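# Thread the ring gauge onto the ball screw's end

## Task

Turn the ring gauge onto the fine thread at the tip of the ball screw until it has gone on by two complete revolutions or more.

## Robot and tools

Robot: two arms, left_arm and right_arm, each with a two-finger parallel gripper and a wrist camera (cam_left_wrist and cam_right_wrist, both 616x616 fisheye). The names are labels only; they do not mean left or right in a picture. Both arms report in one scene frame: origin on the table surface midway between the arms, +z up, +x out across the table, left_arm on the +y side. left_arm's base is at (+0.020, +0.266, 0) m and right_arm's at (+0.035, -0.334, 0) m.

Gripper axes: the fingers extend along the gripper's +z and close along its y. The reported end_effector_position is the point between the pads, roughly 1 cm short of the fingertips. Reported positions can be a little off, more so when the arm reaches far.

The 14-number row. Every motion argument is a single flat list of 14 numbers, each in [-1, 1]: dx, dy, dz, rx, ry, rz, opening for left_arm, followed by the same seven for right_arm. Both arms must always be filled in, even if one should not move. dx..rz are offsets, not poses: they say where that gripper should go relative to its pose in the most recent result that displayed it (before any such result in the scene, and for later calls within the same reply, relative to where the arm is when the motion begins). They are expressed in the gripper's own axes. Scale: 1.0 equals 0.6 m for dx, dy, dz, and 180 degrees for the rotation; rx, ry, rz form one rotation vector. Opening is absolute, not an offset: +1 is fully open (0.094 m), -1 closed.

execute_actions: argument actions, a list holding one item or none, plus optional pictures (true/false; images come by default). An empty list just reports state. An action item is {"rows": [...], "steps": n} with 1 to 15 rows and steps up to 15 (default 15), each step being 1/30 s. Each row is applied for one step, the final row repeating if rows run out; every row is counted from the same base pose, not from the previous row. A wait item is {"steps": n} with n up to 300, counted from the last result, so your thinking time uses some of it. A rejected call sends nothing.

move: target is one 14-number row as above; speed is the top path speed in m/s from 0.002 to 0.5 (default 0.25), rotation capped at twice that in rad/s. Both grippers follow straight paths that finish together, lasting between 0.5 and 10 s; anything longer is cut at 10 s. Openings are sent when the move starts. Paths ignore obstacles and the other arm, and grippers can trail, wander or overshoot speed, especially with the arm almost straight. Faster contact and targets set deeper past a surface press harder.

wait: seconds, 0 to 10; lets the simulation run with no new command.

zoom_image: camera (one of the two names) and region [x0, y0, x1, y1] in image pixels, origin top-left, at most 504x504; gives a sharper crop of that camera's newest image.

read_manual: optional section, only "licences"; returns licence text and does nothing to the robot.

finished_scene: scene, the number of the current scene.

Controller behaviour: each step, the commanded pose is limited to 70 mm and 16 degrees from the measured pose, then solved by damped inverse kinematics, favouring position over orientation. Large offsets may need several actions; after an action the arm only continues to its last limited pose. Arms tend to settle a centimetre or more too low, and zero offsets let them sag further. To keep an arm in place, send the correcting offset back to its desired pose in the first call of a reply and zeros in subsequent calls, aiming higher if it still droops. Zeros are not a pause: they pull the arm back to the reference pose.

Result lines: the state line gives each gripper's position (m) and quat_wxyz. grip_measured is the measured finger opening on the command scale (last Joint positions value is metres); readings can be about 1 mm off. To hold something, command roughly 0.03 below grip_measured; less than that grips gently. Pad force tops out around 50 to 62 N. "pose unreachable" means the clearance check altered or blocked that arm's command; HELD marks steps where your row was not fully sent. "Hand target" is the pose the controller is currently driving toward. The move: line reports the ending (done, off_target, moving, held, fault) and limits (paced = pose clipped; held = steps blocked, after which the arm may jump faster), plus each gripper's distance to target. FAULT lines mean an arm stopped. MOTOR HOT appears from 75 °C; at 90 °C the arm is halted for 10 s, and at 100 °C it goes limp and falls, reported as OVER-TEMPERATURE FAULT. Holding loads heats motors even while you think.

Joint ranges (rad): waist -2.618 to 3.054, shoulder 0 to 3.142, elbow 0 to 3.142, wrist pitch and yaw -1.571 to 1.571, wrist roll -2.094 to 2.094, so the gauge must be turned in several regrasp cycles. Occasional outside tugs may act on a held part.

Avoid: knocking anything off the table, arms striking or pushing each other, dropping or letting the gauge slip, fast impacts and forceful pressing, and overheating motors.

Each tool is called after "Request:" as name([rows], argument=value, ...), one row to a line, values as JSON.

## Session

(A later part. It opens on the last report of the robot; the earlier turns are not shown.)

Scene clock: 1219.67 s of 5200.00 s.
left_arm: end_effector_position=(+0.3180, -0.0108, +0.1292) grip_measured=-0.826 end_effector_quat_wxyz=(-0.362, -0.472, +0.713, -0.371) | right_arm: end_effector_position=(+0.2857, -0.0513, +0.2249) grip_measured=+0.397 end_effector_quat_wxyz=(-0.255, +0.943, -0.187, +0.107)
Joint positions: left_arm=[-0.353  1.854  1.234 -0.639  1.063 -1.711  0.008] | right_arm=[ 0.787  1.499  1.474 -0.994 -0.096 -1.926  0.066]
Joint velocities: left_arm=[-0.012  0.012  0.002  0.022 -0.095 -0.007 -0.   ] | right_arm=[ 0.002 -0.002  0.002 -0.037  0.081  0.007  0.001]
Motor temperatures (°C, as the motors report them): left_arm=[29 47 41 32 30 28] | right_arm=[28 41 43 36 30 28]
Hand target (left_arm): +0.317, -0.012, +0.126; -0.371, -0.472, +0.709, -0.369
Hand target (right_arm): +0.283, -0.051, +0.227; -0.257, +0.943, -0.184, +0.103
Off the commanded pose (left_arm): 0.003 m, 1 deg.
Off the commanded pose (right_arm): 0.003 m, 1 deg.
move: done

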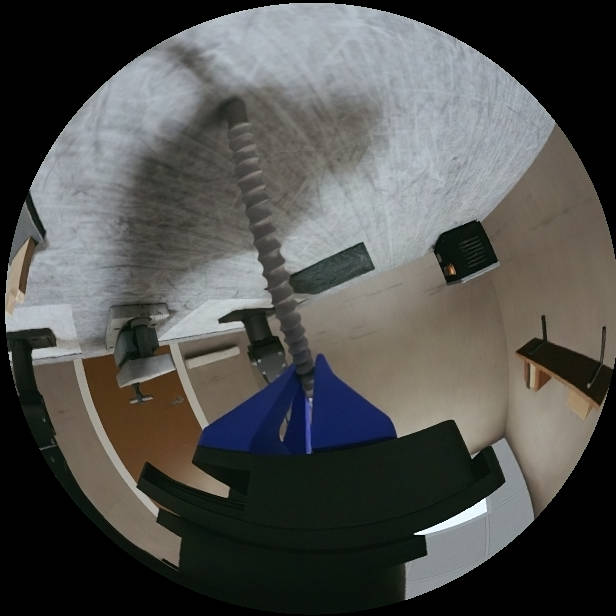

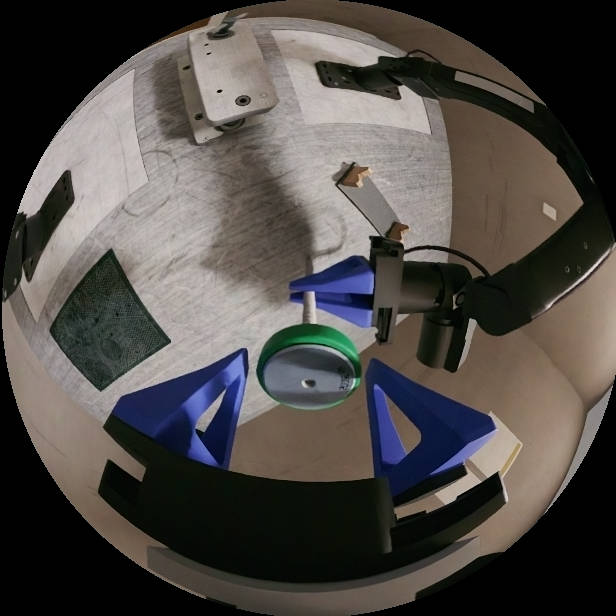

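Request:
execute_actions([
  {"rows": [[-0.0033,0.0023,0.0041,-0.003,0.0044,-0.0042,-0.855,-0.0045,-0.0016,-0.004,0.0038,-0.004,0,0.32],[-0.0033,0.0023,0.0041,-0.003,0.0044,-0.0042,-0.855,-0.0045,-0.0016,-0.004,0.0038,-0.004,0,0.24],[-0.0033,0.0023,0.0041,-0.003,0.0044,-0.0042,-0.855,-0.0045,-0.0016,-0.004,0.0038,-0.004,0,0.18],[-0.0033,0.0023,0.0041,-0.003,0.0044,-0.0042,-0.855,-0.0045,-0.0016,-0.004,0.0038,-0.004,0,0.14],[-0.0033,0.0023,0.0041,-0.003,0.0044,-0.0042,-0.855,-0.0045,-0.0016,-0.004,0.0038,-0.004,0,0.12],[-0.0033,0.0023,0.0041,-0.003,0.0044,-0.0042,-0.855,-0.0045,-0.0016,-0.004,0.0038,-0.004,0,0.105],[-0.0033,0.0023,0.0041,-0.003,0.0044,-0.0042,-0.855,-0.0045,-0.0016,-0.004,0.0038,-0.004,0,0.095],[-0.0033,0.0023,0.0041,-0.003,0.0044,-0.0042,-0.855,-0.0045,-0.0016,-0.004,0.0038,-0.004,0,0.087],[-0.0033,0.0023,0.0041,-0.003,0.0044,-0.0042,-0.855,-0.0045,-0.0016,-0.004,0.0038,-0.004,0,0.08],[-0.0033,0.0023,0.0041,-0.003,0.0044,-0.0042,-0.855,-0.0045,-0.0016,-0.004,0.0038,-0.004,0,0.074],[-0.0033,0.0023,0.0041,-0.003,0.0044,-0.0042,-0.855,-0.0045,-0.0016,-0.004,0.0038,-0.004,0,0.068],[-0.0033,0.0023,0.0041,-0.003,0.0044,-0.0042,-0.855,-0.0045,-0.0016,-0.004,0.0038,-0.004,0,0.062],[-0.0033,0.0023,0.0041,-0.003,0.0044,-0.0042,-0.855,-0.0045,-0.0016,-0.004,0.0038,-0.004,0,0.056],[-0.0033,0.0023,0.0041,-0.003,0.0044,-0.0042,-0.855,-0.0045,-0.0016,-0.004,0.0038,-0.004,0,0.05]], "steps": 15},
], pictures=false)

Request:
execute_actions([
  {"rows": [[-0.0033,0.0023,0.0041,-0.003,0.0044,-0.0042,-0.855,-0.0007,0.0019,0.012,-0.0083,-0.0007,0.1667,0.05]], "steps": 15},
], pictures=false)

Request:
execute_actions([
  {"rows": [[-0.0033,0.0023,0.0041,-0.003,0.0044,-0.0042,-0.855,0.0003,0.002,0.012,-0.0076,0.0033,0.1667,0.05]], "steps": 15},
], pictures=false)

Request:
execute_actions([
  {"rows": [[-0.0033,0.0023,0.0041,-0.003,0.0044,-0.0042,-0.855,0.0012,0.0016,0.012,-0.0052,0.0065,0.1667,0.05]], "steps": 15},
], pictures=false)

Request:
execute_actions([
  {"rows": [[-0.0033,0.0023,0.0041,-0.003,0.0044,-0.0042,-0.855,0.0018,0.0009,0.012,-0.0016,0.0082,0.1667,0.05]], "steps": 15},
], pictures=false)

Request:
execute_actions([
  {"rows": [[-0.0033,0.0023,0.0041,-0.003,0.0044,-0.0042,-0.855,0.002,-0.0001,0.012,0.0025,0.0079,0.1667,0.05]], "steps": 15},
], pictures=false)

Request:
execute_actions([
  {"rows": [[-0.0033,0.0023,0.0041,-0.003,0.0044,-0.0042,-0.855,0.0017,-0.001,0.012,0.0058,0.0059,0.1667,0.05]], "steps": 15},
], pictures=false)

Request:
execute_actions([
  {"rows": [[-0.0033,0.0023,0.0041,-0.003,0.0044,-0.0042,-0.855,0.0011,-0.0017,0.012,0.0079,0.0025,0.1667,0.05]], "steps": 15},
], pictures=false)

Request:
execute_actions([
  {"rows": [[-0.0033,0.0023,0.0041,-0.003,0.0044,-0.0042,-0.855,0.0001,-0.002,0.012,0.0082,-0.0012,0.1667,0.05]], "steps": 15},
], pictures=false)

Request:
execute_actions([
  {"rows": [[-0.0033,0.0023,0.0041,-0.003,0.0044,-0.0042,-0.855,-0.0017,0.0006,-0.0066,-0.004,-0.0006,0.005,0.05],[-0.0033,0.0023,0.0041,-0.003,0.0044,-0.0042,-0.855,-0.0017,0.0006,-0.0066,-0.004,-0.0006,0.005,0.05],[-0.0033,0.0023,0.0041,-0.003,0.0044,-0.0042,-0.855,-0.0017,0.0006,-0.0066,-0.004,-0.0006,0.005,0.05],[-0.0033,0.0023,0.0041,-0.003,0.0044,-0.0042,-0.855,-0.0017,0.0006,-0.0066,-0.004,-0.0006,0.005,0.05],[-0.0033,0.0023,0.0041,-0.003,0.0044,-0.0042,-0.855,-0.0017,0.0006,-0.0066,-0.004,-0.0006,0.005,0.07],[-0.0033,0.0023,0.0041,-0.003,0.0044,-0.0042,-0.855,-0.0017,0.0006,-0.0066,-0.004,-0.0006,0.005,0.085],[-0.0033,0.0023,0.0041,-0.003,0.0044,-0.0042,-0.855,-0.0017,0.0006,-0.0066,-0.004,-0.0006,0.005,0.1],[-0.0033,0.0023,0.0041,-0.003,0.0044,-0.0042,-0.855,-0.0017,0.0006,-0.0066,-0.004,-0.0006,0.005,0.15],[-0.0033,0.0023,0.0041,-0.003,0.0044,-0.0042,-0.855,-0.0017,0.0006,-0.0066,-0.004,-0.0006,0.005,0.22],[-0.0033,0.0023,0.0041,-0.003,0.0044,-0.0042,-0.855,-0.0017,0.0006,-0.0066,-0.004,-0.0006,0.005,0.3],[-0.0033,0.0023,0.0041,-0.003,0.0044,-0.0042,-0.855,-0.0017,0.0006,-0.0066,-0.004,-0.0006,0.005,0.4]], "steps": 15},
], pictures=false)

Request:
move(target=[-0.0033,0.0023,0.0041,-0.003,0.0044,-0.0042,-0.855,0,0,-0.004,0,0,-0.61,0.4], speed=0.5)

Request:
move(target=[-0.0033,0.0023,0.0041,-0.003,0.0044,-0.0042,-0.855,0,0.004,-0.004,-0.0027,-0.004,-0.615,0.4], speed=0.5)

Request:
zoom_image(camera="cam_right_wrist", region=[230, 200, 390, 420])

Scene clock: 1258.00 s of 5200.00 s.
left_arm: end_effector_position=(+0.3180, -0.0108, +0.1292) grip_measured=-0.826 end_effector_quat_wxyz=(-0.362, -0.472, +0.713, -0.371) | right_arm: end_effector_position=(+0.2855, -0.0511, +0.2250) grip_measured=+0.081 end_effector_quat_wxyz=(-0.255, +0.943, -0.186, +0.107)
Joint positions: left_arm=[-0.353  1.854  1.234 -0.639  1.063 -1.711  0.008] | right_arm=[ 0.787  1.499  1.474 -0.994 -0.097 -1.929  0.051]
Joint velocities: left_arm=[-0.007 -0.012 -0.002 -0.007 -0.037 -0.007 -0.   ] | right_arm=[ 0.022 -0.012 -0.012 -0.051  0.066  0.007 -0.   ]
Motor temperatures (°C, as the motors report them): left_arm=[29 47 41 32 30 28] | right_arm=[28 42 43 36 30 28]
Hand target (left_arm): +0.317, -0.012, +0.126; -0.371, -0.472, +0.709, -0.369
Hand target (right_arm): +0.283, -0.051, +0.227; -0.261, +0.942, -0.185, +0.102
Off the commanded pose (left_arm): 0.003 m, 1 deg.
Off the commanded pose (right_arm): 0.004 m, 1 deg.
Steps of this call (steps 1 to 90: nothing new was sent; then 34.83 s passed at rest; steps 91 to 105: all 15 steps of this action). Readings (end_effector_position):
91: left_arm (+0.3180, -0.0108, +0.1292) | right_arm (+0.2857, -0.0513, +0.2249)
92: left_arm (+0.3180, -0.0108, +0.1292) | right_arm (+0.2856, -0.0513, +0.2249)
94: left_arm (+0.3180, -0.0108, +0.1292) | right_arm (+0.2855, -0.0512, +0.2249)
98: left_arm (+0.3180, -0.0108, +0.1292) | right_arm (+0.2855, -0.0511, +0.2250)
105: the state above

Scene clock: 1258.50 s of 5200.00 s.
left_arm: end_effector_position=(+0.3180, -0.0108, +0.1292) grip_measured=-0.826 end_effector_quat_wxyz=(-0.362, -0.472, +0.713, -0.371) | right_arm: end_effector_position=(+0.2856, -0.0510, +0.2243) grip_measured=+0.081 end_effector_quat_wxyz=(-0.272, +0.873, -0.402, +0.043)
Joint positions: left_arm=[-0.353  1.854  1.234 -0.639  1.063 -1.711  0.008] | right_arm=[ 0.787  1.501  1.474 -0.994 -0.097 -1.455  0.051]
Joint velocities: left_arm=[-0.012  0.017  0.007  0.081  0.007  0.037  0.001] | right_arm=[ 0.002 -0.002 -0.017 -0.007 -0.007  0.3   -0.   ]
Motor temperatures (°C, as the motors report them): left_arm=[29 47 41 32 30 28] | right_arm=[28 41 43 36 30 28]
Hand target (left_arm): +0.317, -0.012, +0.126; -0.371, -0.472, +0.709, -0.369
Hand target (right_arm): +0.287, -0.049, +0.218; -0.262, +0.866, -0.424, +0.034
Off the commanded pose (left_arm): 0.003 m, 1 deg.
Off the commanded pose (right_arm): 0.007 m, 3 deg.
Steps of this call (steps 1 to 15: all 15 steps of this action). Readings (end_effector_position):
1: left_arm (+0.3180, -0.0108, +0.1292) | right_arm (+0.2856, -0.0510, +0.2246)
2: left_arm (+0.3180, -0.0108, +0.1292) | right_arm (+0.2857, -0.0509, +0.2245)
4: left_arm (+0.3180, -0.0108, +0.1292) | right_arm (+0.2857, -0.0509, +0.2245)
8: left_arm (+0.3180, -0.0108, +0.1292) | right_arm (+0.2857, -0.0509, +0.2245)
15: the state above

Scene clock: 1259.00 s of 5200.00 s.
left_arm: end_effector_position=(+0.3180, -0.0108, +0.1292) grip_measured=-0.826 end_effector_quat_wxyz=(-0.362, -0.472, +0.713, -0.371) | right_arm: end_effector_position=(+0.2856, -0.0510, +0.2242) grip_measured=+0.081 end_effector_quat_wxyz=(-0.274, +0.754, -0.597, -0.022)
Joint positions: left_arm=[-0.353  1.854  1.234 -0.639  1.063 -1.711  0.008] | right_arm=[ 0.787  1.501  1.474 -0.994 -0.097 -0.98   0.051]
Joint velocities: left_arm=[-0.002  0.012 -0.007 -0.022  0.007  0.037 -0.   ] | right_arm=[-0.017  0.007 -0.012 -0.007  0.066  0.286 -0.001]
Motor temperatures (°C, as the motors report them): left_arm=[29 47 41 32 30 28] | right_arm=[28 41 43 36 30 28]
Hand target (left_arm): +0.317, -0.012, +0.126; -0.371, -0.472, +0.709, -0.369
Hand target (right_arm): +0.287, -0.049, +0.218; -0.262, +0.742, -0.616, -0.029
Off the commanded pose (left_arm): 0.003 m, 1 deg.
Off the commanded pose (right_arm): 0.007 m, 3 deg.
Steps of this call (steps 1 to 15: all 15 steps of this action). Readings (end_effector_position):
1: left_arm (+0.3180, -0.0108, +0.1292) | right_arm (+0.2856, -0.0510, +0.2243)
2: left_arm (+0.3180, -0.0108, +0.1292) | right_arm (+0.2856, -0.0510, +0.2243)
4: left_arm (+0.3180, -0.0108, +0.1292) | right_arm (+0.2856, -0.0510, +0.2243)
8: left_arm (+0.3180, -0.0108, +0.1292) | right_arm (+0.2856, -0.0510, +0.2243)
15: the state above

Scene clock: 1259.50 s of 5200.00 s.
left_arm: end_effector_position=(+0.3180, -0.0108, +0.1292) grip_measured=-0.826 end_effector_quat_wxyz=(-0.362, -0.472, +0.713, -0.371) | right_arm: end_effector_position=(+0.2855, -0.0510, +0.2242) grip_measured=+0.081 end_effector_quat_wxyz=(+0.261, -0.592, +0.758, +0.086)
Joint positions: left_arm=[-0.353  1.854  1.234 -0.639  1.063 -1.711  0.008] | right_arm=[ 0.787  1.501  1.474 -0.994 -0.098 -0.503  0.051]
Joint velocities: left_arm=[ 0.007 -0.007 -0.012 -0.007 -0.037 -0.022  0.001] | right_arm=[-0.002 -0.012 -0.012 -0.022 -0.007  0.212 -0.   ]
Motor temperatures (°C, as the motors report them): left_arm=[29 47 41 32 30 28] | right_arm=[28 41 43 36 30 28]
Hand target (left_arm): +0.317, -0.012, +0.126; -0.371, -0.472, +0.709, -0.369
Hand target (right_arm): +0.287, -0.049, +0.217; +0.248, -0.577, +0.773, +0.089
Off the commanded pose (left_arm): 0.003 m, 1 deg.
Off the commanded pose (right_arm): 0.007 m, 3 deg.
Steps of this call (steps 1 to 15: all 15 steps of this action). Readings (end_effector_position):
1: left_arm (+0.3180, -0.0108, +0.1292) | right_arm (+0.2856, -0.0510, +0.2242)
2: left_arm (+0.3180, -0.0108, +0.1292) | right_arm (+0.2855, -0.0510, +0.2242)
4: left_arm (+0.3180, -0.0108, +0.1292) | right_arm (+0.2855, -0.0510, +0.2242)
8: left_arm (+0.3180, -0.0108, +0.1292) | right_arm (+0.2855, -0.0510, +0.2242)
15: the state above

Scene clock: 1260.00 s of 5200.00 s.
left_arm: end_effector_position=(+0.3180, -0.0108, +0.1292) grip_measured=-0.826 end_effector_quat_wxyz=(-0.362, -0.472, +0.713, -0.371) | right_arm: end_effector_position=(+0.2855, -0.0509, +0.2239) grip_measured=+0.081 end_effector_quat_wxyz=(+0.233, -0.395, +0.877, +0.146)
Joint positions: left_arm=[-0.353  1.854  1.234 -0.639  1.063 -1.711  0.008] | right_arm=[ 0.787  1.502  1.474 -0.994 -0.098 -0.024  0.051]
Joint velocities: left_arm=[-0.007  0.002 -0.027 -0.007 -0.081  0.007  0.   ] | right_arm=[ 0.007  0.017  0.002 -0.051 -0.022  0.198 -0.001]
Motor temperatures (°C, as the motors report them): left_arm=[29 47 41 32 30 28] | right_arm=[28 41 43 36 30 28]
Hand target (left_arm): +0.317, -0.012, +0.126; -0.371, -0.472, +0.709, -0.369
Hand target (right_arm): +0.287, -0.049, +0.217; +0.219, -0.378, +0.888, +0.145
Off the commanded pose (left_arm): 0.003 m, 1 deg.
Off the commanded pose (right_arm): 0.007 m, 3 deg.
Steps of this call (steps 1 to 15: all 15 steps of this action). Readings (end_effector_position):
1: left_arm (+0.3180, -0.0108, +0.1292) | right_arm (+0.2855, -0.0510, +0.2242)
2: left_arm (+0.3180, -0.0108, +0.1292) | right_arm (+0.2855, -0.0509, +0.2242)
4: left_arm (+0.3180, -0.0108, +0.1292) | right_arm (+0.2855, -0.0509, +0.2242)
8: left_arm (+0.3180, -0.0108, +0.1292) | right_arm (+0.2855, -0.0509, +0.2239)
15: the state above

Scene clock: 1260.50 s of 5200.00 s.
left_arm: end_effector_position=(+0.3180, -0.0108, +0.1292) grip_measured=-0.826 end_effector_quat_wxyz=(-0.362, -0.472, +0.713, -0.371) | right_arm: end_effector_position=(+0.2854, -0.0508, +0.2239) grip_measured=+0.081 end_effector_quat_wxyz=(+0.191, -0.175, +0.945, +0.197)
Joint positions: left_arm=[-0.353  1.854  1.234 -0.639  1.063 -1.711  0.008] | right_arm=[ 0.787  1.502  1.474 -0.994 -0.099  0.457  0.051]
Joint velocities: left_arm=[ 0.012  0.007 -0.007  0.022 -0.007 -0.051  0.001] | right_arm=[-0.012 -0.007 -0.007 -0.022 -0.081  0.242 -0.   ]
Motor temperatures (°C, as the motors report them): left_arm=[29 47 41 32 30 28] | right_arm=[28 41 43 36 30 28]
Hand target (left_arm): +0.317, -0.012, +0.126; -0.371, -0.472, +0.709, -0.369
Hand target (right_arm): +0.287, -0.049, +0.217; +0.178, -0.156, +0.952, +0.193
Off the commanded pose (left_arm): 0.003 m, 1 deg.
Off the commanded pose (right_arm): 0.007 m, 3 deg.
Steps of this call (steps 1 to 15: all 15 steps of this action). Readings (end_effector_position):
1: left_arm (+0.3180, -0.0108, +0.1292) | right_arm (+0.2854, -0.0509, +0.2239)
2: left_arm (+0.3180, -0.0108, +0.1292) | right_arm (+0.2854, -0.0508, +0.2239)
4: left_arm (+0.3180, -0.0108, +0.1292) | right_arm (+0.2854, -0.0508, +0.2239)
8: left_arm (+0.3180, -0.0108, +0.1292) | right_arm (+0.2854, -0.0508, +0.2239)
15: the state above

Scene clock: 1261.00 s of 5200.00 s.
left_arm: end_effector_position=(+0.3180, -0.0108, +0.1292) grip_measured=-0.826 end_effector_quat_wxyz=(-0.362, -0.472, +0.713, -0.371) | right_arm: end_effector_position=(+0.2853, -0.0507, +0.2239) grip_measured=+0.081 end_effector_quat_wxyz=(+0.138, +0.056, +0.960, +0.238)
Joint positions: left_arm=[-0.353  1.854  1.234 -0.639  1.063 -1.711  0.008] | right_arm=[ 0.787  1.502  1.474 -0.994 -0.1    0.94   0.051]
Joint velocities: left_arm=[-0.007  0.002  0.002 -0.022 -0.022  0.007 -0.001] | right_arm=[ 0.007  0.002 -0.012 -0.022  0.051  0.256 -0.   ]
Motor temperatures (°C, as the motors report them): left_arm=[29 47 41 32 30 28] | right_arm=[28 41 43 36 30 28]
Hand target (left_arm): +0.317, -0.012, +0.126; -0.371, -0.472, +0.709, -0.369
Hand target (right_arm): +0.287, -0.049, +0.217; +0.127, +0.075, +0.962, +0.230
Off the commanded pose (left_arm): 0.003 m, 1 deg.
Off the commanded pose (right_arm): 0.007 m, 3 deg.
Steps of this call (steps 1 to 15: all 15 steps of this action). Readings (end_effector_position):
1: left_arm (+0.3180, -0.0108, +0.1292) | right_arm (+0.2853, -0.0508, +0.2239)
2: left_arm (+0.3180, -0.0108, +0.1292) | right_arm (+0.2853, -0.0507, +0.2239)
4: left_arm (+0.3180, -0.0108, +0.1292) | right_arm (+0.2853, -0.0507, +0.2239)
8: left_arm (+0.3180, -0.0108, +0.1292) | right_arm (+0.2853, -0.0507, +0.2239)
15: the state above

Scene clock: 1261.50 s of 5200.00 s.
left_arm: end_effector_position=(+0.3180, -0.0108, +0.1292) grip_measured=-0.826 end_effector_quat_wxyz=(-0.362, -0.472, +0.713, -0.371) | right_arm: end_effector_position=(+0.2853, -0.0505, +0.2237) grip_measured=+0.081 end_effector_quat_wxyz=(+0.077, +0.284, +0.919, +0.264)
Joint positions: left_arm=[-0.353  1.854  1.234 -0.639  1.063 -1.711  0.008] | right_arm=[ 0.787  1.503  1.474 -0.994 -0.1    1.424  0.051]
Joint velocities: left_arm=[ 0.002 -0.017  0.007 -0.022  0.007  0.022 -0.001] | right_arm=[-0.007 -0.017 -0.012  0.007 -0.022  0.242 -0.   ]
Motor temperatures (°C, as the motors report them): left_arm=[29 47 41 32 30 28] | right_arm=[28 41 43 36 30 28]
Hand target (left_arm): +0.317, -0.012, +0.126; -0.371, -0.472, +0.709, -0.369
Hand target (right_arm): +0.287, -0.048, +0.217; +0.068, +0.303, +0.916, +0.254
Off the commanded pose (left_arm): 0.003 m, 1 deg.
Off the commanded pose (right_arm): 0.007 m, 3 deg.
Steps of this call (steps 1 to 15: all 15 steps of this action). Readings (end_effector_position):
1: left_arm (+0.3180, -0.0108, +0.1292) | right_arm (+0.2853, -0.0506, +0.2240)
2: left_arm (+0.3180, -0.0108, +0.1292) | right_arm (+0.2852, -0.0506, +0.2240)
4: left_arm (+0.3180, -0.0108, +0.1292) | right_arm (+0.2852, -0.0506, +0.2240)
8: left_arm (+0.3180, -0.0108, +0.1292) | right_arm (+0.2853, -0.0505, +0.2237)
15: the state above

Scene clock: 1262.00 s of 5200.00 s.
left_arm: end_effector_position=(+0.3180, -0.0108, +0.1292) grip_measured=-0.826 end_effector_quat_wxyz=(-0.362, -0.472, +0.713, -0.371) | right_arm: end_effector_position=(+0.2853, -0.0504, +0.2238) grip_measured=+0.081 end_effector_quat_wxyz=(+0.012, +0.495, +0.824, +0.275)
Joint positions: left_arm=[-0.353  1.854  1.234 -0.639  1.063 -1.711  0.008] | right_arm=[ 0.787  1.503  1.474 -0.994 -0.101  1.907  0.051]
Joint velocities: left_arm=[ 0.002 -0.012 -0.002  0.037  0.007  0.022 -0.001] | right_arm=[-0.007  0.007 -0.012  0.007 -0.007  0.242  0.   ]
Motor temperatures (°C, as the motors report them): left_arm=[29 47 41 32 30 28] | right_arm=[28 41 43 36 30 28]
Hand target (left_arm): +0.317, -0.012, +0.126; -0.371, -0.472, +0.709, -0.369
Hand target (right_arm): +0.287, -0.048, +0.217; +0.004, +0.513, +0.817, +0.263
Off the commanded pose (left_arm): 0.003 m, 1 deg.
Off the commanded pose (right_arm): 0.007 m, 3 deg.
Steps of this call (steps 1 to 15: all 15 steps of this action). Readings (end_effector_position):
1: left_arm (+0.3180, -0.0108, +0.1292) | right_arm (+0.2854, -0.0505, +0.2238)
2: left_arm (+0.3180, -0.0108, +0.1292) | right_arm (+0.2853, -0.0504, +0.2238)
4: left_arm (+0.3180, -0.0108, +0.1292) | right_arm (+0.2853, -0.0504, +0.2238)
8: left_arm (+0.3180, -0.0108, +0.1292) | right_arm (+0.2853, -0.0504, +0.2238)
15: the state above

Scene clock: 1262.50 s of 5200.00 s.
left_arm: end_effector_position=(+0.3180, -0.0108, +0.1292) grip_measured=-0.826 end_effector_quat_wxyz=(-0.362, -0.472, +0.713, -0.371) | right_arm: end_effector_position=(+0.2854, -0.0504, +0.2242) grip_measured=+0.397 end_effector_quat_wxyz=(+0.010, +0.500, +0.821, +0.275)
Joint positions: left_arm=[-0.353  1.854  1.234 -0.639  1.063 -1.711  0.008] | right_arm=[ 0.787  1.502  1.474 -0.993 -0.1    1.919  0.066]
Joint velocities: left_arm=[ 0.007 -0.012 -0.022  0.066  0.051  0.037 -0.001] | right_arm=[-0.012 -0.017 -0.007 -0.022  0.051 -0.051  0.002]
Motor temperatures (°C, as the motors report them): left_arm=[29 47 41 32 30 28] | right_arm=[28 41 43 36 30 28]
Hand target (left_arm): +0.317, -0.012, +0.126; -0.371, -0.472, +0.709, -0.369
Hand target (right_arm): +0.285, -0.053, +0.227; +0.014, +0.502, +0.818, +0.279
Off the commanded pose (left_arm): 0.003 m, 1 deg.
Off the commanded pose (right_arm): 0.004 m, 1 deg.
Steps of this call (steps 1 to 15: all 15 steps of this action). Readings (end_effector_position):
1: left_arm (+0.3180, -0.0108, +0.1292) | right_arm (+0.2853, -0.0504, +0.2238)
2: left_arm (+0.3180, -0.0108, +0.1292) | right_arm (+0.2853, -0.0504, +0.2238)
4: left_arm (+0.3180, -0.0108, +0.1292) | right_arm (+0.2854, -0.0504, +0.2238)
8: left_arm (+0.3180, -0.0108, +0.1292) | right_arm (+0.2854, -0.0504, +0.2242)
15: the state above

Scene clock: 1265.40 s of 5200.00 s.
left_arm: end_effector_position=(+0.3180, -0.0108, +0.1292) grip_measured=-0.826 end_effector_quat_wxyz=(-0.362, -0.472, +0.713, -0.371) | right_arm: end_effector_position=(+0.2854, -0.0504, +0.2242) grip_measured=+0.397 end_effector_quat_wxyz=(+0.231, -0.380, +0.883, +0.151)
Joint positions: left_arm=[-0.353  1.854  1.234 -0.639  1.063 -1.711  0.008] | right_arm=[ 0.787  1.502  1.474 -0.993 -0.1    0.011  0.066]
Joint velocities: left_arm=[-0.007 -0.027 -0.002  0.007 -0.037  0.007  0.   ] | right_arm=[-0.007  0.007 -0.007 -0.037 -0.037 -0.022  0.001]
Motor temperatures (°C, as the motors report them): left_arm=[29 47 41 32 30 28] | right_arm=[28 41 43 36 30 28]
Hand target (left_arm): +0.317, -0.012, +0.126; -0.371, -0.472, +0.709, -0.369
Hand target (right_arm): +0.285, -0.051, +0.226; +0.231, -0.384, +0.881, +0.150
Off the commanded pose (left_arm): 0.003 m, 1 deg.
Off the commanded pose (right_arm): 0.002 m, 0 deg.
move: done

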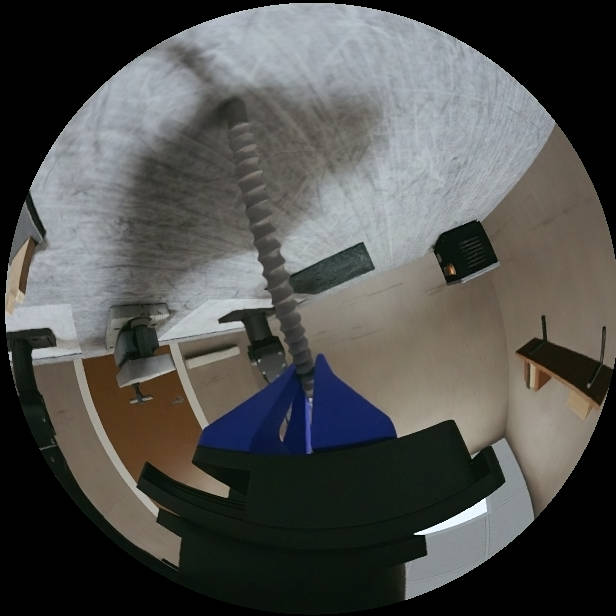

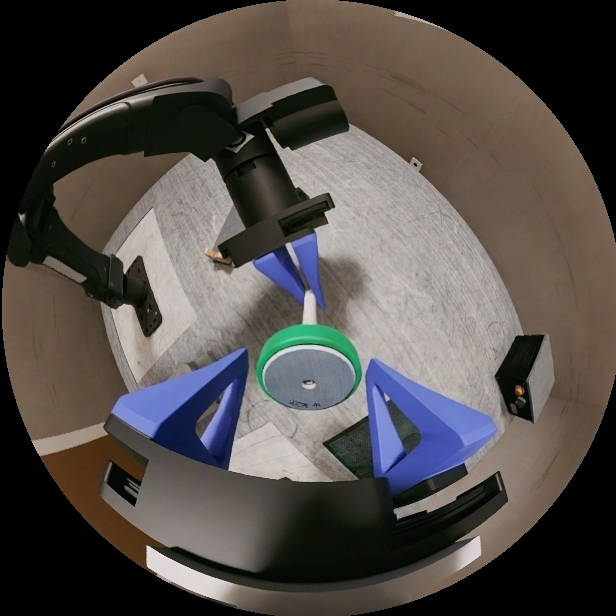

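Scene clock: 1268.07 s of 5200.00 s.
left_arm: end_effector_position=(+0.3180, -0.0108, +0.1292) grip_measured=-0.826 end_effector_quat_wxyz=(-0.362, -0.472, +0.713, -0.371) | right_arm: end_effector_position=(+0.2856, -0.0506, +0.2241) grip_measured=+0.397 end_effector_quat_wxyz=(-0.255, +0.942, -0.192, +0.104)
Joint positions: left_arm=[-0.353  1.854  1.234 -0.639  1.063 -1.711  0.008] | right_arm=[ 0.787  1.502  1.474 -0.993 -0.099 -1.916  0.066]
Joint velocities: left_arm=[-0.002  0.012  0.002 -0.022  0.007 -0.007 -0.   ] | right_arm=[-0.017  0.022 -0.007  0.007 -0.051 -0.007 -0.001]
Motor temperatures (°C, as the motors report them): left_arm=[29 47 41 32 30 28] | right_arm=[28 41 43 36 30 28]
Hand target (left_arm): +0.317, -0.012, +0.126; -0.371, -0.472, +0.709, -0.369
Hand target (right_arm): +0.283, -0.050, +0.226; -0.259, +0.942, -0.188, +0.099
Off the commanded pose (left_arm): 0.003 m, 1 deg.
Off the commanded pose (right_arm): 0.004 m, 1 deg.
move: done

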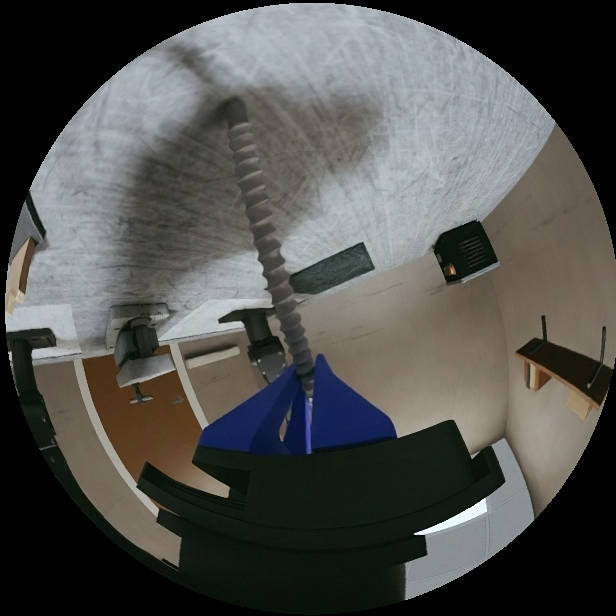

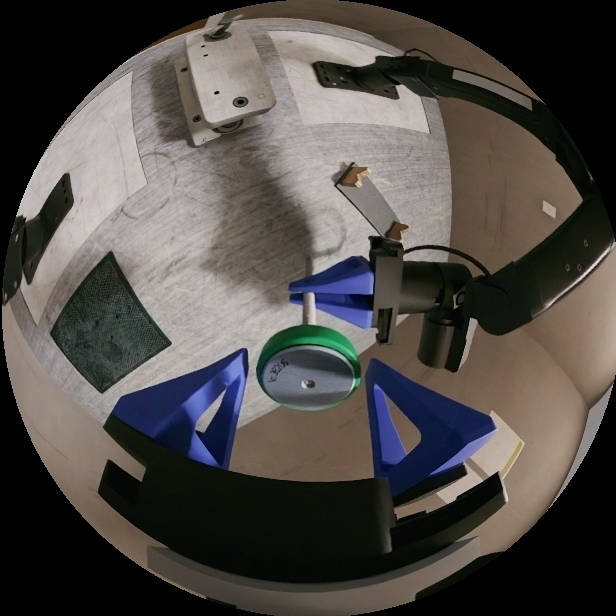

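Region (230, 200, 390, 420) of cam_right_wrist's 616x616 image, scaled by 2.291, with more detail than that image has; it fills the left 367 columns of this view, and the rest is white.

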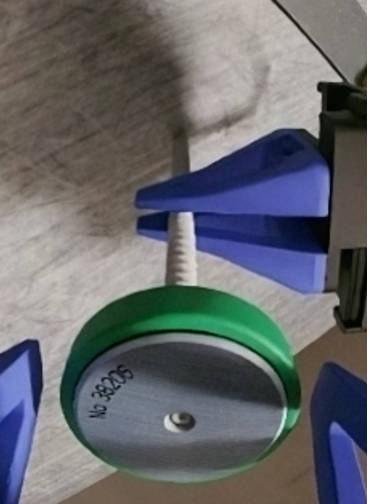

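Request:
execute_actions([
  {"rows": [[-0.0033,0.0023,0.0041,-0.003,0.0044,-0.0042,-0.855,-0.0036,-0.0013,-0.004,0.0035,-0.0031,0,0.32],[-0.0033,0.0023,0.0041,-0.003,0.0044,-0.0042,-0.855,-0.0036,-0.0013,-0.004,0.0035,-0.0031,0,0.24],[-0.0033,0.0023,0.0041,-0.003,0.0044,-0.0042,-0.855,-0.0036,-0.0013,-0.004,0.0035,-0.0031,0,0.18],[-0.0033,0.0023,0.0041,-0.003,0.0044,-0.0042,-0.855,-0.0036,-0.0013,-0.004,0.0035,-0.0031,0,0.14],[-0.0033,0.0023,0.0041,-0.003,0.0044,-0.0042,-0.855,-0.0036,-0.0013,-0.004,0.0035,-0.0031,0,0.12],[-0.0033,0.0023,0.0041,-0.003,0.0044,-0.0042,-0.855,-0.0036,-0.0013,-0.004,0.0035,-0.0031,0,0.105],[-0.0033,0.0023,0.0041,-0.003,0.0044,-0.0042,-0.855,-0.0036,-0.0013,-0.004,0.0035,-0.0031,0,0.095],[-0.0033,0.0023,0.0041,-0.003,0.0044,-0.0042,-0.855,-0.0036,-0.0013,-0.004,0.0035,-0.0031,0,0.087],[-0.0033,0.0023,0.0041,-0.003,0.0044,-0.0042,-0.855,-0.0036,-0.0013,-0.004,0.0035,-0.0031,0,0.08],[-0.0033,0.0023,0.0041,-0.003,0.0044,-0.0042,-0.855,-0.0036,-0.0013,-0.004,0.0035,-0.0031,0,0.074],[-0.0033,0.0023,0.0041,-0.003,0.0044,-0.0042,-0.855,-0.0036,-0.0013,-0.004,0.0035,-0.0031,0,0.068],[-0.0033,0.0023,0.0041,-0.003,0.0044,-0.0042,-0.855,-0.0036,-0.0013,-0.004,0.0035,-0.0031,0,0.062],[-0.0033,0.0023,0.0041,-0.003,0.0044,-0.0042,-0.855,-0.0036,-0.0013,-0.004,0.0035,-0.0031,0,0.056],[-0.0033,0.0023,0.0041,-0.003,0.0044,-0.0042,-0.855,-0.0036,-0.0013,-0.004,0.0035,-0.0031,0,0.05]], "steps": 15},
], pictures=false)

Request:
execute_actions([
  {"rows": [[-0.0033,0.0023,0.0041,-0.003,0.0044,-0.0042,-0.855,-0.0007,0.0019,0.012,-0.0083,-0.0007,0.1667,0.05]], "steps": 15},
], pictures=false)

Request:
execute_actions([
  {"rows": [[-0.0033,0.0023,0.0041,-0.003,0.0044,-0.0042,-0.855,0.0003,0.002,0.012,-0.0076,0.0033,0.1667,0.05]], "steps": 15},
], pictures=false)

Request:
execute_actions([
  {"rows": [[-0.0033,0.0023,0.0041,-0.003,0.0044,-0.0042,-0.855,0.0012,0.0016,0.012,-0.0052,0.0065,0.1667,0.05]], "steps": 15},
], pictures=false)

Request:
execute_actions([
  {"rows": [[-0.0033,0.0023,0.0041,-0.003,0.0044,-0.0042,-0.855,0.0018,0.0009,0.012,-0.0016,0.0082,0.1667,0.05]], "steps": 15},
], pictures=false)

Request:
execute_actions([
  {"rows": [[-0.0033,0.0023,0.0041,-0.003,0.0044,-0.0042,-0.855,0.002,-0.0001,0.012,0.0025,0.0079,0.1667,0.05]], "steps": 15},
], pictures=false)

Request:
execute_actions([
  {"rows": [[-0.0033,0.0023,0.0041,-0.003,0.0044,-0.0042,-0.855,0.0017,-0.001,0.012,0.0058,0.0059,0.1667,0.05]], "steps": 15},
], pictures=false)

Request:
execute_actions([
  {"rows": [[-0.0033,0.0023,0.0041,-0.003,0.0044,-0.0042,-0.855,0.0011,-0.0017,0.012,0.0079,0.0025,0.1667,0.05]], "steps": 15},
], pictures=false)

Request:
execute_actions([
  {"rows": [[-0.0033,0.0023,0.0041,-0.003,0.0044,-0.0042,-0.855,0.0001,-0.002,0.012,0.0082,-0.0012,0.1667,0.05]], "steps": 15},
], pictures=false)

Request:
execute_actions([
  {"rows": [[-0.0033,0.0023,0.0041,-0.003,0.0044,-0.0042,-0.855,-0.0017,0.0006,-0.0066,-0.004,-0.0006,0.005,0.05],[-0.0033,0.0023,0.0041,-0.003,0.0044,-0.0042,-0.855,-0.0017,0.0006,-0.0066,-0.004,-0.0006,0.005,0.05],[-0.0033,0.0023,0.0041,-0.003,0.0044,-0.0042,-0.855,-0.0017,0.0006,-0.0066,-0.004,-0.0006,0.005,0.05],[-0.0033,0.0023,0.0041,-0.003,0.0044,-0.0042,-0.855,-0.0017,0.0006,-0.0066,-0.004,-0.0006,0.005,0.05],[-0.0033,0.0023,0.0041,-0.003,0.0044,-0.0042,-0.855,-0.0017,0.0006,-0.0066,-0.004,-0.0006,0.005,0.07],[-0.0033,0.0023,0.0041,-0.003,0.0044,-0.0042,-0.855,-0.0017,0.0006,-0.0066,-0.004,-0.0006,0.005,0.085],[-0.0033,0.0023,0.0041,-0.003,0.0044,-0.0042,-0.855,-0.0017,0.0006,-0.0066,-0.004,-0.0006,0.005,0.1],[-0.0033,0.0023,0.0041,-0.003,0.0044,-0.0042,-0.855,-0.0017,0.0006,-0.0066,-0.004,-0.0006,0.005,0.15],[-0.0033,0.0023,0.0041,-0.003,0.0044,-0.0042,-0.855,-0.0017,0.0006,-0.0066,-0.004,-0.0006,0.005,0.22],[-0.0033,0.0023,0.0041,-0.003,0.0044,-0.0042,-0.855,-0.0017,0.0006,-0.0066,-0.004,-0.0006,0.005,0.3],[-0.0033,0.0023,0.0041,-0.003,0.0044,-0.0042,-0.855,-0.0017,0.0006,-0.0066,-0.004,-0.0006,0.005,0.4]], "steps": 15},
], pictures=false)

Request:
move(target=[-0.0033,0.0023,0.0041,-0.003,0.0044,-0.0042,-0.855,0,0,-0.004,0,0,-0.61,0.4], speed=0.5)

Request:
move(target=[-0.0033,0.0023,0.0041,-0.003,0.0044,-0.0042,-0.855,0,0.004,-0.004,-0.0027,-0.004,-0.615,0.4], speed=0.5)

Request:
zoom_image(camera="cam_right_wrist", region=[230, 200, 390, 420])

Scene clock: 1317.87 s of 5200.00 s.
left_arm: end_effector_position=(+0.3180, -0.0108, +0.1292) grip_measured=-0.826 end_effector_quat_wxyz=(-0.362, -0.472, +0.713, -0.371) | right_arm: end_effector_position=(+0.2856, -0.0506, +0.2241) grip_measured=+0.081 end_effector_quat_wxyz=(-0.255, +0.942, -0.190, +0.104)
Joint positions: left_arm=[-0.353  1.854  1.234 -0.639  1.063 -1.711  0.008] | right_arm=[ 0.787  1.502  1.474 -0.993 -0.099 -1.919  0.051]
Joint velocities: left_arm=[-0.017 -0.007  0.002 -0.037 -0.066  0.066  0.   ] | right_arm=[ 0.007 -0.017 -0.002  0.022 -0.066 -0.081  0.001]
Motor temperatures (°C, as the motors report them): left_arm=[29 47 41 32 30 28] | right_arm=[28 42 43 36 30 28]
Hand target (left_arm): +0.317, -0.012, +0.126; -0.371, -0.472, +0.709, -0.369
Hand target (right_arm): +0.283, -0.050, +0.226; -0.261, +0.941, -0.190, +0.100
Off the commanded pose (left_arm): 0.003 m, 1 deg.
Off the commanded pose (right_arm): 0.003 m, 1 deg.
Steps of this call (steps 1 to 90: nothing new was sent; then 46.30 s passed at rest; steps 91 to 105: all 15 steps of this action). Readings (end_effector_position):
91: left_arm (+0.3180, -0.0108, +0.1292) | right_arm (+0.2856, -0.0506, +0.2241)
92: left_arm (+0.3180, -0.0108, +0.1292) | right_arm (+0.2856, -0.0506, +0.2241)
94: left_arm (+0.3180, -0.0108, +0.1292) | right_arm (+0.2856, -0.0506, +0.2241)
98: left_arm (+0.3180, -0.0108, +0.1292) | right_arm (+0.2856, -0.0506, +0.2241)
105: the state above

Scene clock: 1318.37 s of 5200.00 s.
left_arm: end_effector_position=(+0.3180, -0.0108, +0.1292) grip_measured=-0.826 end_effector_quat_wxyz=(-0.362, -0.472, +0.713, -0.371) | right_arm: end_effector_position=(+0.2858, -0.0504, +0.2235) grip_measured=+0.081 end_effector_quat_wxyz=(-0.272, +0.871, -0.407, +0.041)
Joint positions: left_arm=[-0.353  1.854  1.234 -0.639  1.063 -1.711  0.008] | right_arm=[ 0.787  1.504  1.474 -0.993 -0.099 -1.444  0.051]
Joint velocities: left_arm=[-0.012 -0.007 -0.002  0.022 -0.007  0.007  0.   ] | right_arm=[-0.012 -0.017 -0.007 -0.022  0.066  0.168 -0.001]
Motor temperatures (°C, as the motors report them): left_arm=[29 47 41 32 30 28] | right_arm=[28 42 43 36 30 28]
Hand target (left_arm): +0.317, -0.012, +0.126; -0.371, -0.472, +0.709, -0.369
Hand target (right_arm): +0.287, -0.048, +0.217; -0.262, +0.864, -0.428, +0.031
Off the commanded pose (left_arm): 0.003 m, 1 deg.
Off the commanded pose (right_arm): 0.007 m, 3 deg.
Steps of this call (steps 1 to 15: all 15 steps of this action). Readings (end_effector_position):
1: left_arm (+0.3180, -0.0108, +0.1292) | right_arm (+0.2856, -0.0505, +0.2237)
2: left_arm (+0.3180, -0.0108, +0.1292) | right_arm (+0.2857, -0.0504, +0.2238)
4: left_arm (+0.3180, -0.0108, +0.1292) | right_arm (+0.2857, -0.0504, +0.2238)
8: left_arm (+0.3180, -0.0108, +0.1292) | right_arm (+0.2857, -0.0504, +0.2238)
15: the state above

Scene clock: 1318.87 s of 5200.00 s.
left_arm: end_effector_position=(+0.3180, -0.0108, +0.1292) grip_measured=-0.826 end_effector_quat_wxyz=(-0.362, -0.472, +0.713, -0.371) | right_arm: end_effector_position=(+0.2858, -0.0504, +0.2235) grip_measured=+0.081 end_effector_quat_wxyz=(-0.274, +0.751, -0.601, -0.024)
Joint positions: left_arm=[-0.353  1.854  1.234 -0.639  1.063 -1.711  0.008] | right_arm=[ 0.787  1.504  1.474 -0.993 -0.099 -0.969  0.051]
Joint velocities: left_arm=[-0.022 -0.007  0.017  0.022 -0.007 -0.051  0.001] | right_arm=[ 0.002  0.007 -0.007 -0.022  0.095  0.212 -0.001]
Motor temperatures (°C, as the motors report them): left_arm=[29 47 41 32 30 28] | right_arm=[28 42 43 36 30 28]
Hand target (left_arm): +0.317, -0.012, +0.126; -0.371, -0.472, +0.709, -0.369
Hand target (right_arm): +0.287, -0.048, +0.217; -0.261, +0.739, -0.620, -0.031
Off the commanded pose (left_arm): 0.003 m, 1 deg.
Off the commanded pose (right_arm): 0.007 m, 3 deg.
Steps of this call (steps 1 to 15: all 15 steps of this action). Readings (end_effector_position):
1: left_arm (+0.3180, -0.0108, +0.1292) | right_arm (+0.2858, -0.0504, +0.2235)
2: left_arm (+0.3180, -0.0108, +0.1292) | right_arm (+0.2858, -0.0504, +0.2235)
4: left_arm (+0.3180, -0.0108, +0.1292) | right_arm (+0.2858, -0.0504, +0.2235)
8: left_arm (+0.3180, -0.0108, +0.1292) | right_arm (+0.2858, -0.0504, +0.2235)
15: the state above

Scene clock: 1319.37 s of 5200.00 s.
left_arm: end_effector_position=(+0.3180, -0.0108, +0.1292) grip_measured=-0.826 end_effector_quat_wxyz=(-0.362, -0.472, +0.713, -0.371) | right_arm: end_effector_position=(+0.2858, -0.0504, +0.2235) grip_measured=+0.081 end_effector_quat_wxyz=(+0.260, -0.588, +0.761, +0.088)
Joint positions: left_arm=[-0.353  1.854  1.234 -0.639  1.063 -1.711  0.008] | right_arm=[ 0.787  1.504  1.474 -0.993 -0.099 -0.491  0.051]
Joint velocities: left_arm=[-0.027 -0.002 -0.017 -0.007 -0.022  0.022  0.   ] | right_arm=[-0.002 -0.002  0.007  0.022 -0.051  0.242  0.001]
Motor temperatures (°C, as the motors report them): left_arm=[29 47 41 32 30 28] | right_arm=[28 42 43 36 30 28]
Hand target (left_arm): +0.317, -0.012, +0.126; -0.371, -0.472, +0.709, -0.369
Hand target (right_arm): +0.287, -0.048, +0.217; +0.247, -0.573, +0.776, +0.092
Off the commanded pose (left_arm): 0.003 m, 1 deg.
Off the commanded pose (right_arm): 0.007 m, 3 deg.
Steps of this call (steps 1 to 15: all 15 steps of this action). Readings (end_effector_position):
1: left_arm (+0.3180, -0.0108, +0.1292) | right_arm (+0.2858, -0.0504, +0.2235)
2: left_arm (+0.3180, -0.0108, +0.1292) | right_arm (+0.2858, -0.0504, +0.2235)
4: left_arm (+0.3180, -0.0108, +0.1292) | right_arm (+0.2858, -0.0504, +0.2235)
8: left_arm (+0.3180, -0.0108, +0.1292) | right_arm (+0.2858, -0.0504, +0.2235)
15: the state above

Scene clock: 1319.87 s of 5200.00 s.
left_arm: end_effector_position=(+0.3180, -0.0108, +0.1292) grip_measured=-0.826 end_effector_quat_wxyz=(-0.362, -0.472, +0.713, -0.371) | right_arm: end_effector_position=(+0.2858, -0.0503, +0.2232) grip_measured=+0.081 end_effector_quat_wxyz=(+0.232, -0.390, +0.879, +0.147)
Joint positions: left_arm=[-0.353  1.854  1.234 -0.639  1.063 -1.711  0.008] | right_arm=[ 0.787  1.505  1.474 -0.993 -0.099 -0.012  0.051]
Joint velocities: left_arm=[-0.017  0.002 -0.007 -0.051 -0.022  0.037 -0.001] | right_arm=[-0.002 -0.007  0.002 -0.037  0.007  0.286  0.   ]
Motor temperatures (°C, as the motors report them): left_arm=[29 47 41 32 30 28] | right_arm=[28 42 43 36 30 28]
Hand target (left_arm): +0.317, -0.012, +0.126; -0.371, -0.472, +0.709, -0.369
Hand target (right_arm): +0.287, -0.048, +0.217; +0.218, -0.373, +0.890, +0.147
Off the commanded pose (left_arm): 0.003 m, 1 deg.
Off the commanded pose (right_arm): 0.007 m, 3 deg.
Steps of this call (steps 1 to 15: all 15 steps of this action). Readings (end_effector_position):
1: left_arm (+0.3180, -0.0108, +0.1292) | right_arm (+0.2858, -0.0504, +0.2235)
2: left_arm (+0.3180, -0.0108, +0.1292) | right_arm (+0.2858, -0.0504, +0.2235)
4: left_arm (+0.3180, -0.0108, +0.1292) | right_arm (+0.2858, -0.0504, +0.2235)
8: left_arm (+0.3180, -0.0108, +0.1292) | right_arm (+0.2858, -0.0503, +0.2232)
15: the state above

Scene clock: 1320.37 s of 5200.00 s.
left_arm: end_effector_position=(+0.3180, -0.0108, +0.1292) grip_measured=-0.826 end_effector_quat_wxyz=(-0.362, -0.472, +0.713, -0.371) | right_arm: end_effector_position=(+0.2858, -0.0503, +0.2232) grip_measured=+0.081 end_effector_quat_wxyz=(+0.190, -0.170, +0.947, +0.198)
Joint positions: left_arm=[-0.353  1.854  1.234 -0.639  1.063 -1.711  0.008] | right_arm=[ 0.787  1.505  1.474 -0.993 -0.099  0.469  0.051]
Joint velocities: left_arm=[ 0.002  0.007 -0.007  0.022  0.051 -0.007 -0.   ] | right_arm=[ 0.007 -0.002  0.002 -0.007  0.007  0.198  0.   ]
Motor temperatures (°C, as the motors report them): left_arm=[29 47 41 32 30 28] | right_arm=[28 41 43 36 30 28]
Hand target (left_arm): +0.317, -0.012, +0.126; -0.371, -0.472, +0.709, -0.369
Hand target (right_arm): +0.287, -0.048, +0.216; +0.177, -0.151, +0.953, +0.194
Off the commanded pose (left_arm): 0.003 m, 1 deg.
Off the commanded pose (right_arm): 0.007 m, 3 deg.
Steps of this call (steps 1 to 15: all 15 steps of this action). Readings (end_effector_position):
1: left_arm (+0.3180, -0.0108, +0.1292) | right_arm (+0.2858, -0.0503, +0.2232)
2: left_arm (+0.3180, -0.0108, +0.1292) | right_arm (+0.2858, -0.0503, +0.2232)
4: left_arm (+0.3180, -0.0108, +0.1292) | right_arm (+0.2858, -0.0503, +0.2232)
8: left_arm (+0.3180, -0.0108, +0.1292) | right_arm (+0.2858, -0.0503, +0.2232)
15: the state above

Scene clock: 1320.87 s of 5200.00 s.
left_arm: end_effector_position=(+0.3180, -0.0108, +0.1292) grip_measured=-0.826 end_effector_quat_wxyz=(-0.362, -0.472, +0.713, -0.371) | right_arm: end_effector_position=(+0.2858, -0.0503, +0.2232) grip_measured=+0.081 end_effector_quat_wxyz=(+0.137, +0.062, +0.960, +0.238)
Joint positions: left_arm=[-0.353  1.854  1.234 -0.639  1.063 -1.711  0.008] | right_arm=[ 0.787  1.505  1.474 -0.993 -0.1    0.952  0.051]
Joint velocities: left_arm=[-0.002 -0.002 -0.007 -0.022  0.007 -0.066  0.   ] | right_arm=[ 0.002  0.002 -0.017  0.022  0.022  0.198  0.001]
Motor temperatures (°C, as the motors report them): left_arm=[29 47 41 32 30 28] | right_arm=[28 41 43 36 30 28]
Hand target (left_arm): +0.317, -0.012, +0.126; -0.371, -0.472, +0.709, -0.369
Hand target (right_arm): +0.287, -0.048, +0.216; +0.125, +0.081, +0.962, +0.231
Off the commanded pose (left_arm): 0.003 m, 1 deg.
Off the commanded pose (right_arm): 0.007 m, 3 deg.
Steps of this call (steps 1 to 15: all 15 steps of this action). Readings (end_effector_position):
1: left_arm (+0.3180, -0.0108, +0.1292) | right_arm (+0.2858, -0.0503, +0.2232)
2: left_arm (+0.3180, -0.0108, +0.1292) | right_arm (+0.2858, -0.0503, +0.2232)
4: left_arm (+0.3180, -0.0108, +0.1292) | right_arm (+0.2858, -0.0503, +0.2232)
8: left_arm (+0.3180, -0.0108, +0.1292) | right_arm (+0.2858, -0.0503, +0.2232)
15: the state above

Scene clock: 1321.37 s of 5200.00 s.
left_arm: end_effector_position=(+0.3180, -0.0108, +0.1292) grip_measured=-0.826 end_effector_quat_wxyz=(-0.362, -0.472, +0.713, -0.371) | right_arm: end_effector_position=(+0.2858, -0.0502, +0.2231) grip_measured=+0.081 end_effector_quat_wxyz=(+0.076, +0.289, +0.917, +0.264)
Joint positions: left_arm=[-0.353  1.854  1.234 -0.639  1.063 -1.711  0.008] | right_arm=[ 0.787  1.505  1.474 -0.993 -0.1    1.435  0.051]
Joint velocities: left_arm=[-0.002 -0.002 -0.002  0.037 -0.007 -0.051  0.   ] | right_arm=[-0.002  0.012  0.022 -0.022  0.022  0.212 -0.001]
Motor temperatures (°C, as the motors report them): left_arm=[29 47 41 32 30 28] | right_arm=[28 41 43 36 30 28]
Hand target (left_arm): +0.317, -0.012, +0.126; -0.371, -0.472, +0.709, -0.369
Hand target (right_arm): +0.287, -0.048, +0.217; +0.066, +0.308, +0.914, +0.254
Off the commanded pose (left_arm): 0.003 m, 1 deg.
Off the commanded pose (right_arm): 0.007 m, 3 deg.
Steps of this call (steps 1 to 15: all 15 steps of this action). Readings (end_effector_position):
1: left_arm (+0.3180, -0.0108, +0.1292) | right_arm (+0.2858, -0.0503, +0.2232)
2: left_arm (+0.3180, -0.0108, +0.1292) | right_arm (+0.2858, -0.0503, +0.2232)
4: left_arm (+0.3180, -0.0108, +0.1292) | right_arm (+0.2858, -0.0503, +0.2232)
8: left_arm (+0.3180, -0.0108, +0.1292) | right_arm (+0.2858, -0.0503, +0.2232)
15: the state above

Scene clock: 1321.87 s of 5200.00 s.
left_arm: end_effector_position=(+0.3180, -0.0108, +0.1292) grip_measured=-0.826 end_effector_quat_wxyz=(-0.362, -0.472, +0.713, -0.371) | right_arm: end_effector_position=(+0.2857, -0.0502, +0.2231) grip_measured=+0.081 end_effector_quat_wxyz=(+0.010, +0.500, +0.821, +0.274)
Joint positions: left_arm=[-0.353  1.854  1.234 -0.639  1.063 -1.711  0.008] | right_arm=[ 0.787  1.505  1.474 -0.993 -0.1    1.918  0.051]
Joint velocities: left_arm=[ 0.002  0.012  0.017  0.051 -0.022 -0.037  0.   ] | right_arm=[-0.002 -0.007  0.002  0.007 -0.007  0.256  0.001]
Motor temperatures (°C, as the motors report them): left_arm=[29 47 41 32 30 28] | right_arm=[28 41 43 36 30 28]
Hand target (left_arm): +0.317, -0.012, +0.126; -0.371, -0.472, +0.709, -0.369
Hand target (right_arm): +0.287, -0.048, +0.216; +0.003, +0.518, +0.814, +0.263
Off the commanded pose (left_arm): 0.003 m, 1 deg.
Off the commanded pose (right_arm): 0.007 m, 3 deg.
Steps of this call (steps 1 to 15: all 15 steps of this action). Readings (end_effector_position):
1: left_arm (+0.3180, -0.0108, +0.1292) | right_arm (+0.2858, -0.0502, +0.2231)
2: left_arm (+0.3180, -0.0108, +0.1292) | right_arm (+0.2857, -0.0502, +0.2231)
4: left_arm (+0.3180, -0.0108, +0.1292) | right_arm (+0.2857, -0.0502, +0.2231)
8: left_arm (+0.3180, -0.0108, +0.1292) | right_arm (+0.2857, -0.0502, +0.2231)
15: the state above

Scene clock: 1322.37 s of 5200.00 s.
left_arm: end_effector_position=(+0.3180, -0.0108, +0.1292) grip_measured=-0.826 end_effector_quat_wxyz=(-0.362, -0.472, +0.713, -0.371) | right_arm: end_effector_position=(+0.2858, -0.0502, +0.2233) grip_measured=+0.397 end_effector_quat_wxyz=(+0.009, +0.506, +0.818, +0.275)
Joint positions: left_arm=[-0.353  1.854  1.234 -0.639  1.063 -1.711  0.008] | right_arm=[ 0.787  1.505  1.474 -0.992 -0.1    1.931  0.066]
Joint velocities: left_arm=[-0.017 -0.027  0.017  0.051  0.022  0.007 -0.   ] | right_arm=[0.002 0.002 0.007 0.007 0.037 0.022 0.   ]
Motor temperatures (°C, as the motors report them): left_arm=[29 47 41 32 30 28] | right_arm=[28 41 43 36 30 28]
Hand target (left_arm): +0.317, -0.012, +0.126; -0.371, -0.472, +0.709, -0.369
Hand target (right_arm): +0.285, -0.053, +0.226; +0.012, +0.507, +0.816, +0.279
Off the commanded pose (left_arm): 0.003 m, 1 deg.
Off the commanded pose (right_arm): 0.004 m, 1 deg.
Steps of this call (steps 1 to 15: all 15 steps of this action). Readings (end_effector_position):
1: left_arm (+0.3180, -0.0108, +0.1292) | right_arm (+0.2858, -0.0503, +0.2232)
2: left_arm (+0.3180, -0.0108, +0.1292) | right_arm (+0.2858, -0.0503, +0.2232)
4: left_arm (+0.3180, -0.0108, +0.1292) | right_arm (+0.2858, -0.0503, +0.2232)
8: left_arm (+0.3180, -0.0108, +0.1292) | right_arm (+0.2858, -0.0502, +0.2233)
15: the state above

Scene clock: 1325.27 s of 5200.00 s.
left_arm: end_effector_position=(+0.3180, -0.0108, +0.1292) grip_measured=-0.826 end_effector_quat_wxyz=(-0.362, -0.472, +0.713, -0.371) | right_arm: end_effector_position=(+0.2858, -0.0502, +0.2233) grip_measured=+0.397 end_effector_quat_wxyz=(+0.229, -0.375, +0.886, +0.152)
Joint positions: left_arm=[-0.353  1.854  1.234 -0.639  1.063 -1.711  0.008] | right_arm=[ 0.787  1.505  1.474 -0.992 -0.1    0.023  0.066]
Joint velocities: left_arm=[-0.022  0.007 -0.002  0.081  0.007 -0.037 -0.   ] | right_arm=[ 0.007  0.007  0.012 -0.007  0.051 -0.037 -0.001]
Motor temperatures (°C, as the motors report them): left_arm=[29 47 41 32 30 28] | right_arm=[28 41 43 36 30 28]
Hand target (left_arm): +0.317, -0.012, +0.126; -0.371, -0.472, +0.709, -0.369
Hand target (right_arm): +0.285, -0.051, +0.225; +0.230, -0.378, +0.884, +0.151
Off the commanded pose (left_arm): 0.003 m, 1 deg.
Off the commanded pose (right_arm): 0.002 m, 0 deg.
move: done

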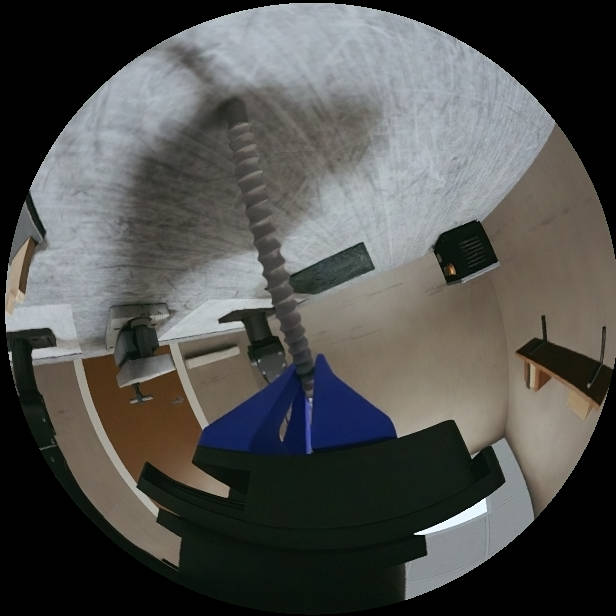

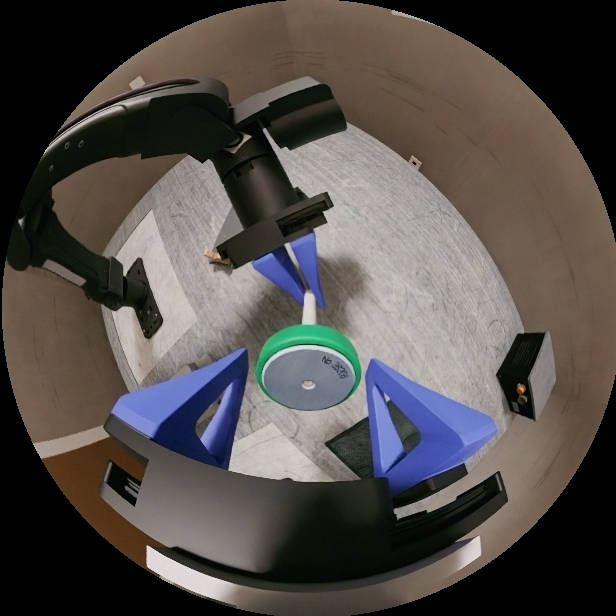

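Scene clock: 1327.93 s of 5200.00 s.
left_arm: end_effector_position=(+0.3180, -0.0108, +0.1292) grip_measured=-0.826 end_effector_quat_wxyz=(-0.362, -0.472, +0.713, -0.371) | right_arm: end_effector_position=(+0.2860, -0.0504, +0.2233) grip_measured=+0.397 end_effector_quat_wxyz=(-0.255, +0.941, -0.197, +0.102)
Joint positions: left_arm=[-0.353  1.854  1.234 -0.639  1.063 -1.711  0.008] | right_arm=[ 0.787  1.505  1.474 -0.992 -0.098 -1.905  0.066]
Joint velocities: left_arm=[ 0.012  0.012 -0.002  0.022  0.022 -0.022  0.   ] | right_arm=[ 0.007  0.002  0.017  0.007  0.007 -0.066 -0.002]
Motor temperatures (°C, as the motors report them): left_arm=[29 48 41 32 30 28] | right_arm=[28 42 43 36 30 28]
Hand target (left_arm): +0.317, -0.012, +0.126; -0.371, -0.472, +0.709, -0.369
Hand target (right_arm): +0.283, -0.050, +0.226; -0.258, +0.941, -0.193, +0.097
Off the commanded pose (left_arm): 0.003 m, 1 deg.
Off the commanded pose (right_arm): 0.004 m, 1 deg.
move: done

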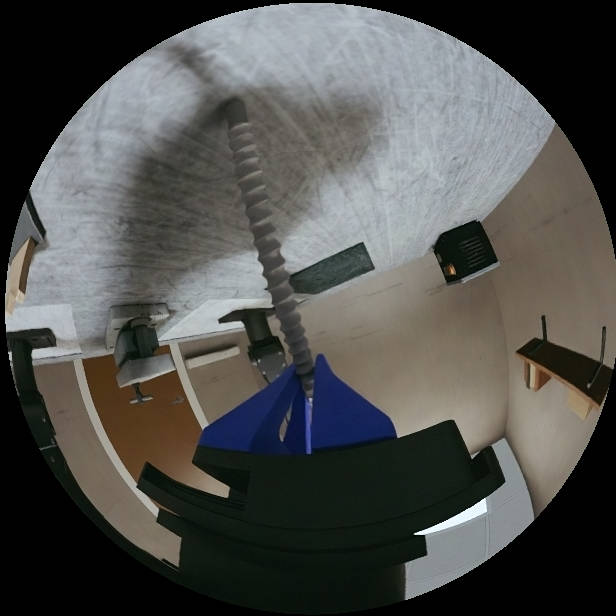

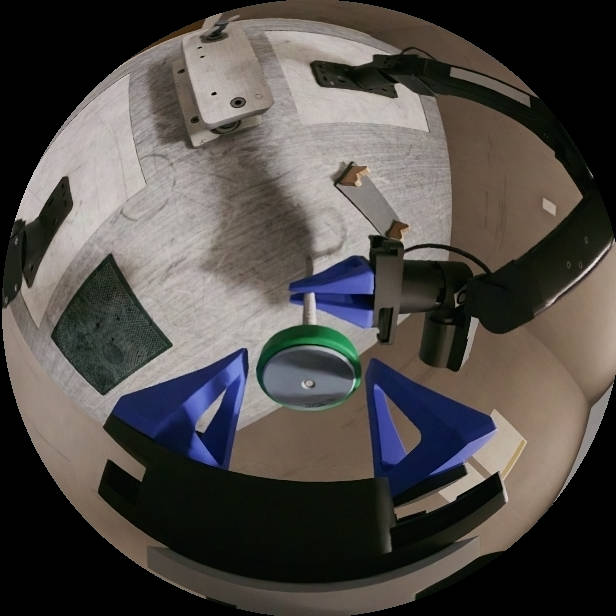

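Region (230, 200, 390, 420) of cam_right_wrist's 616x616 image, scaled by 2.291, with more detail than that image has; it fills the left 367 columns of this view, and the rest is white.

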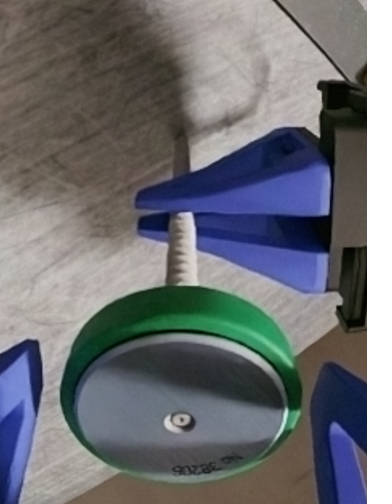

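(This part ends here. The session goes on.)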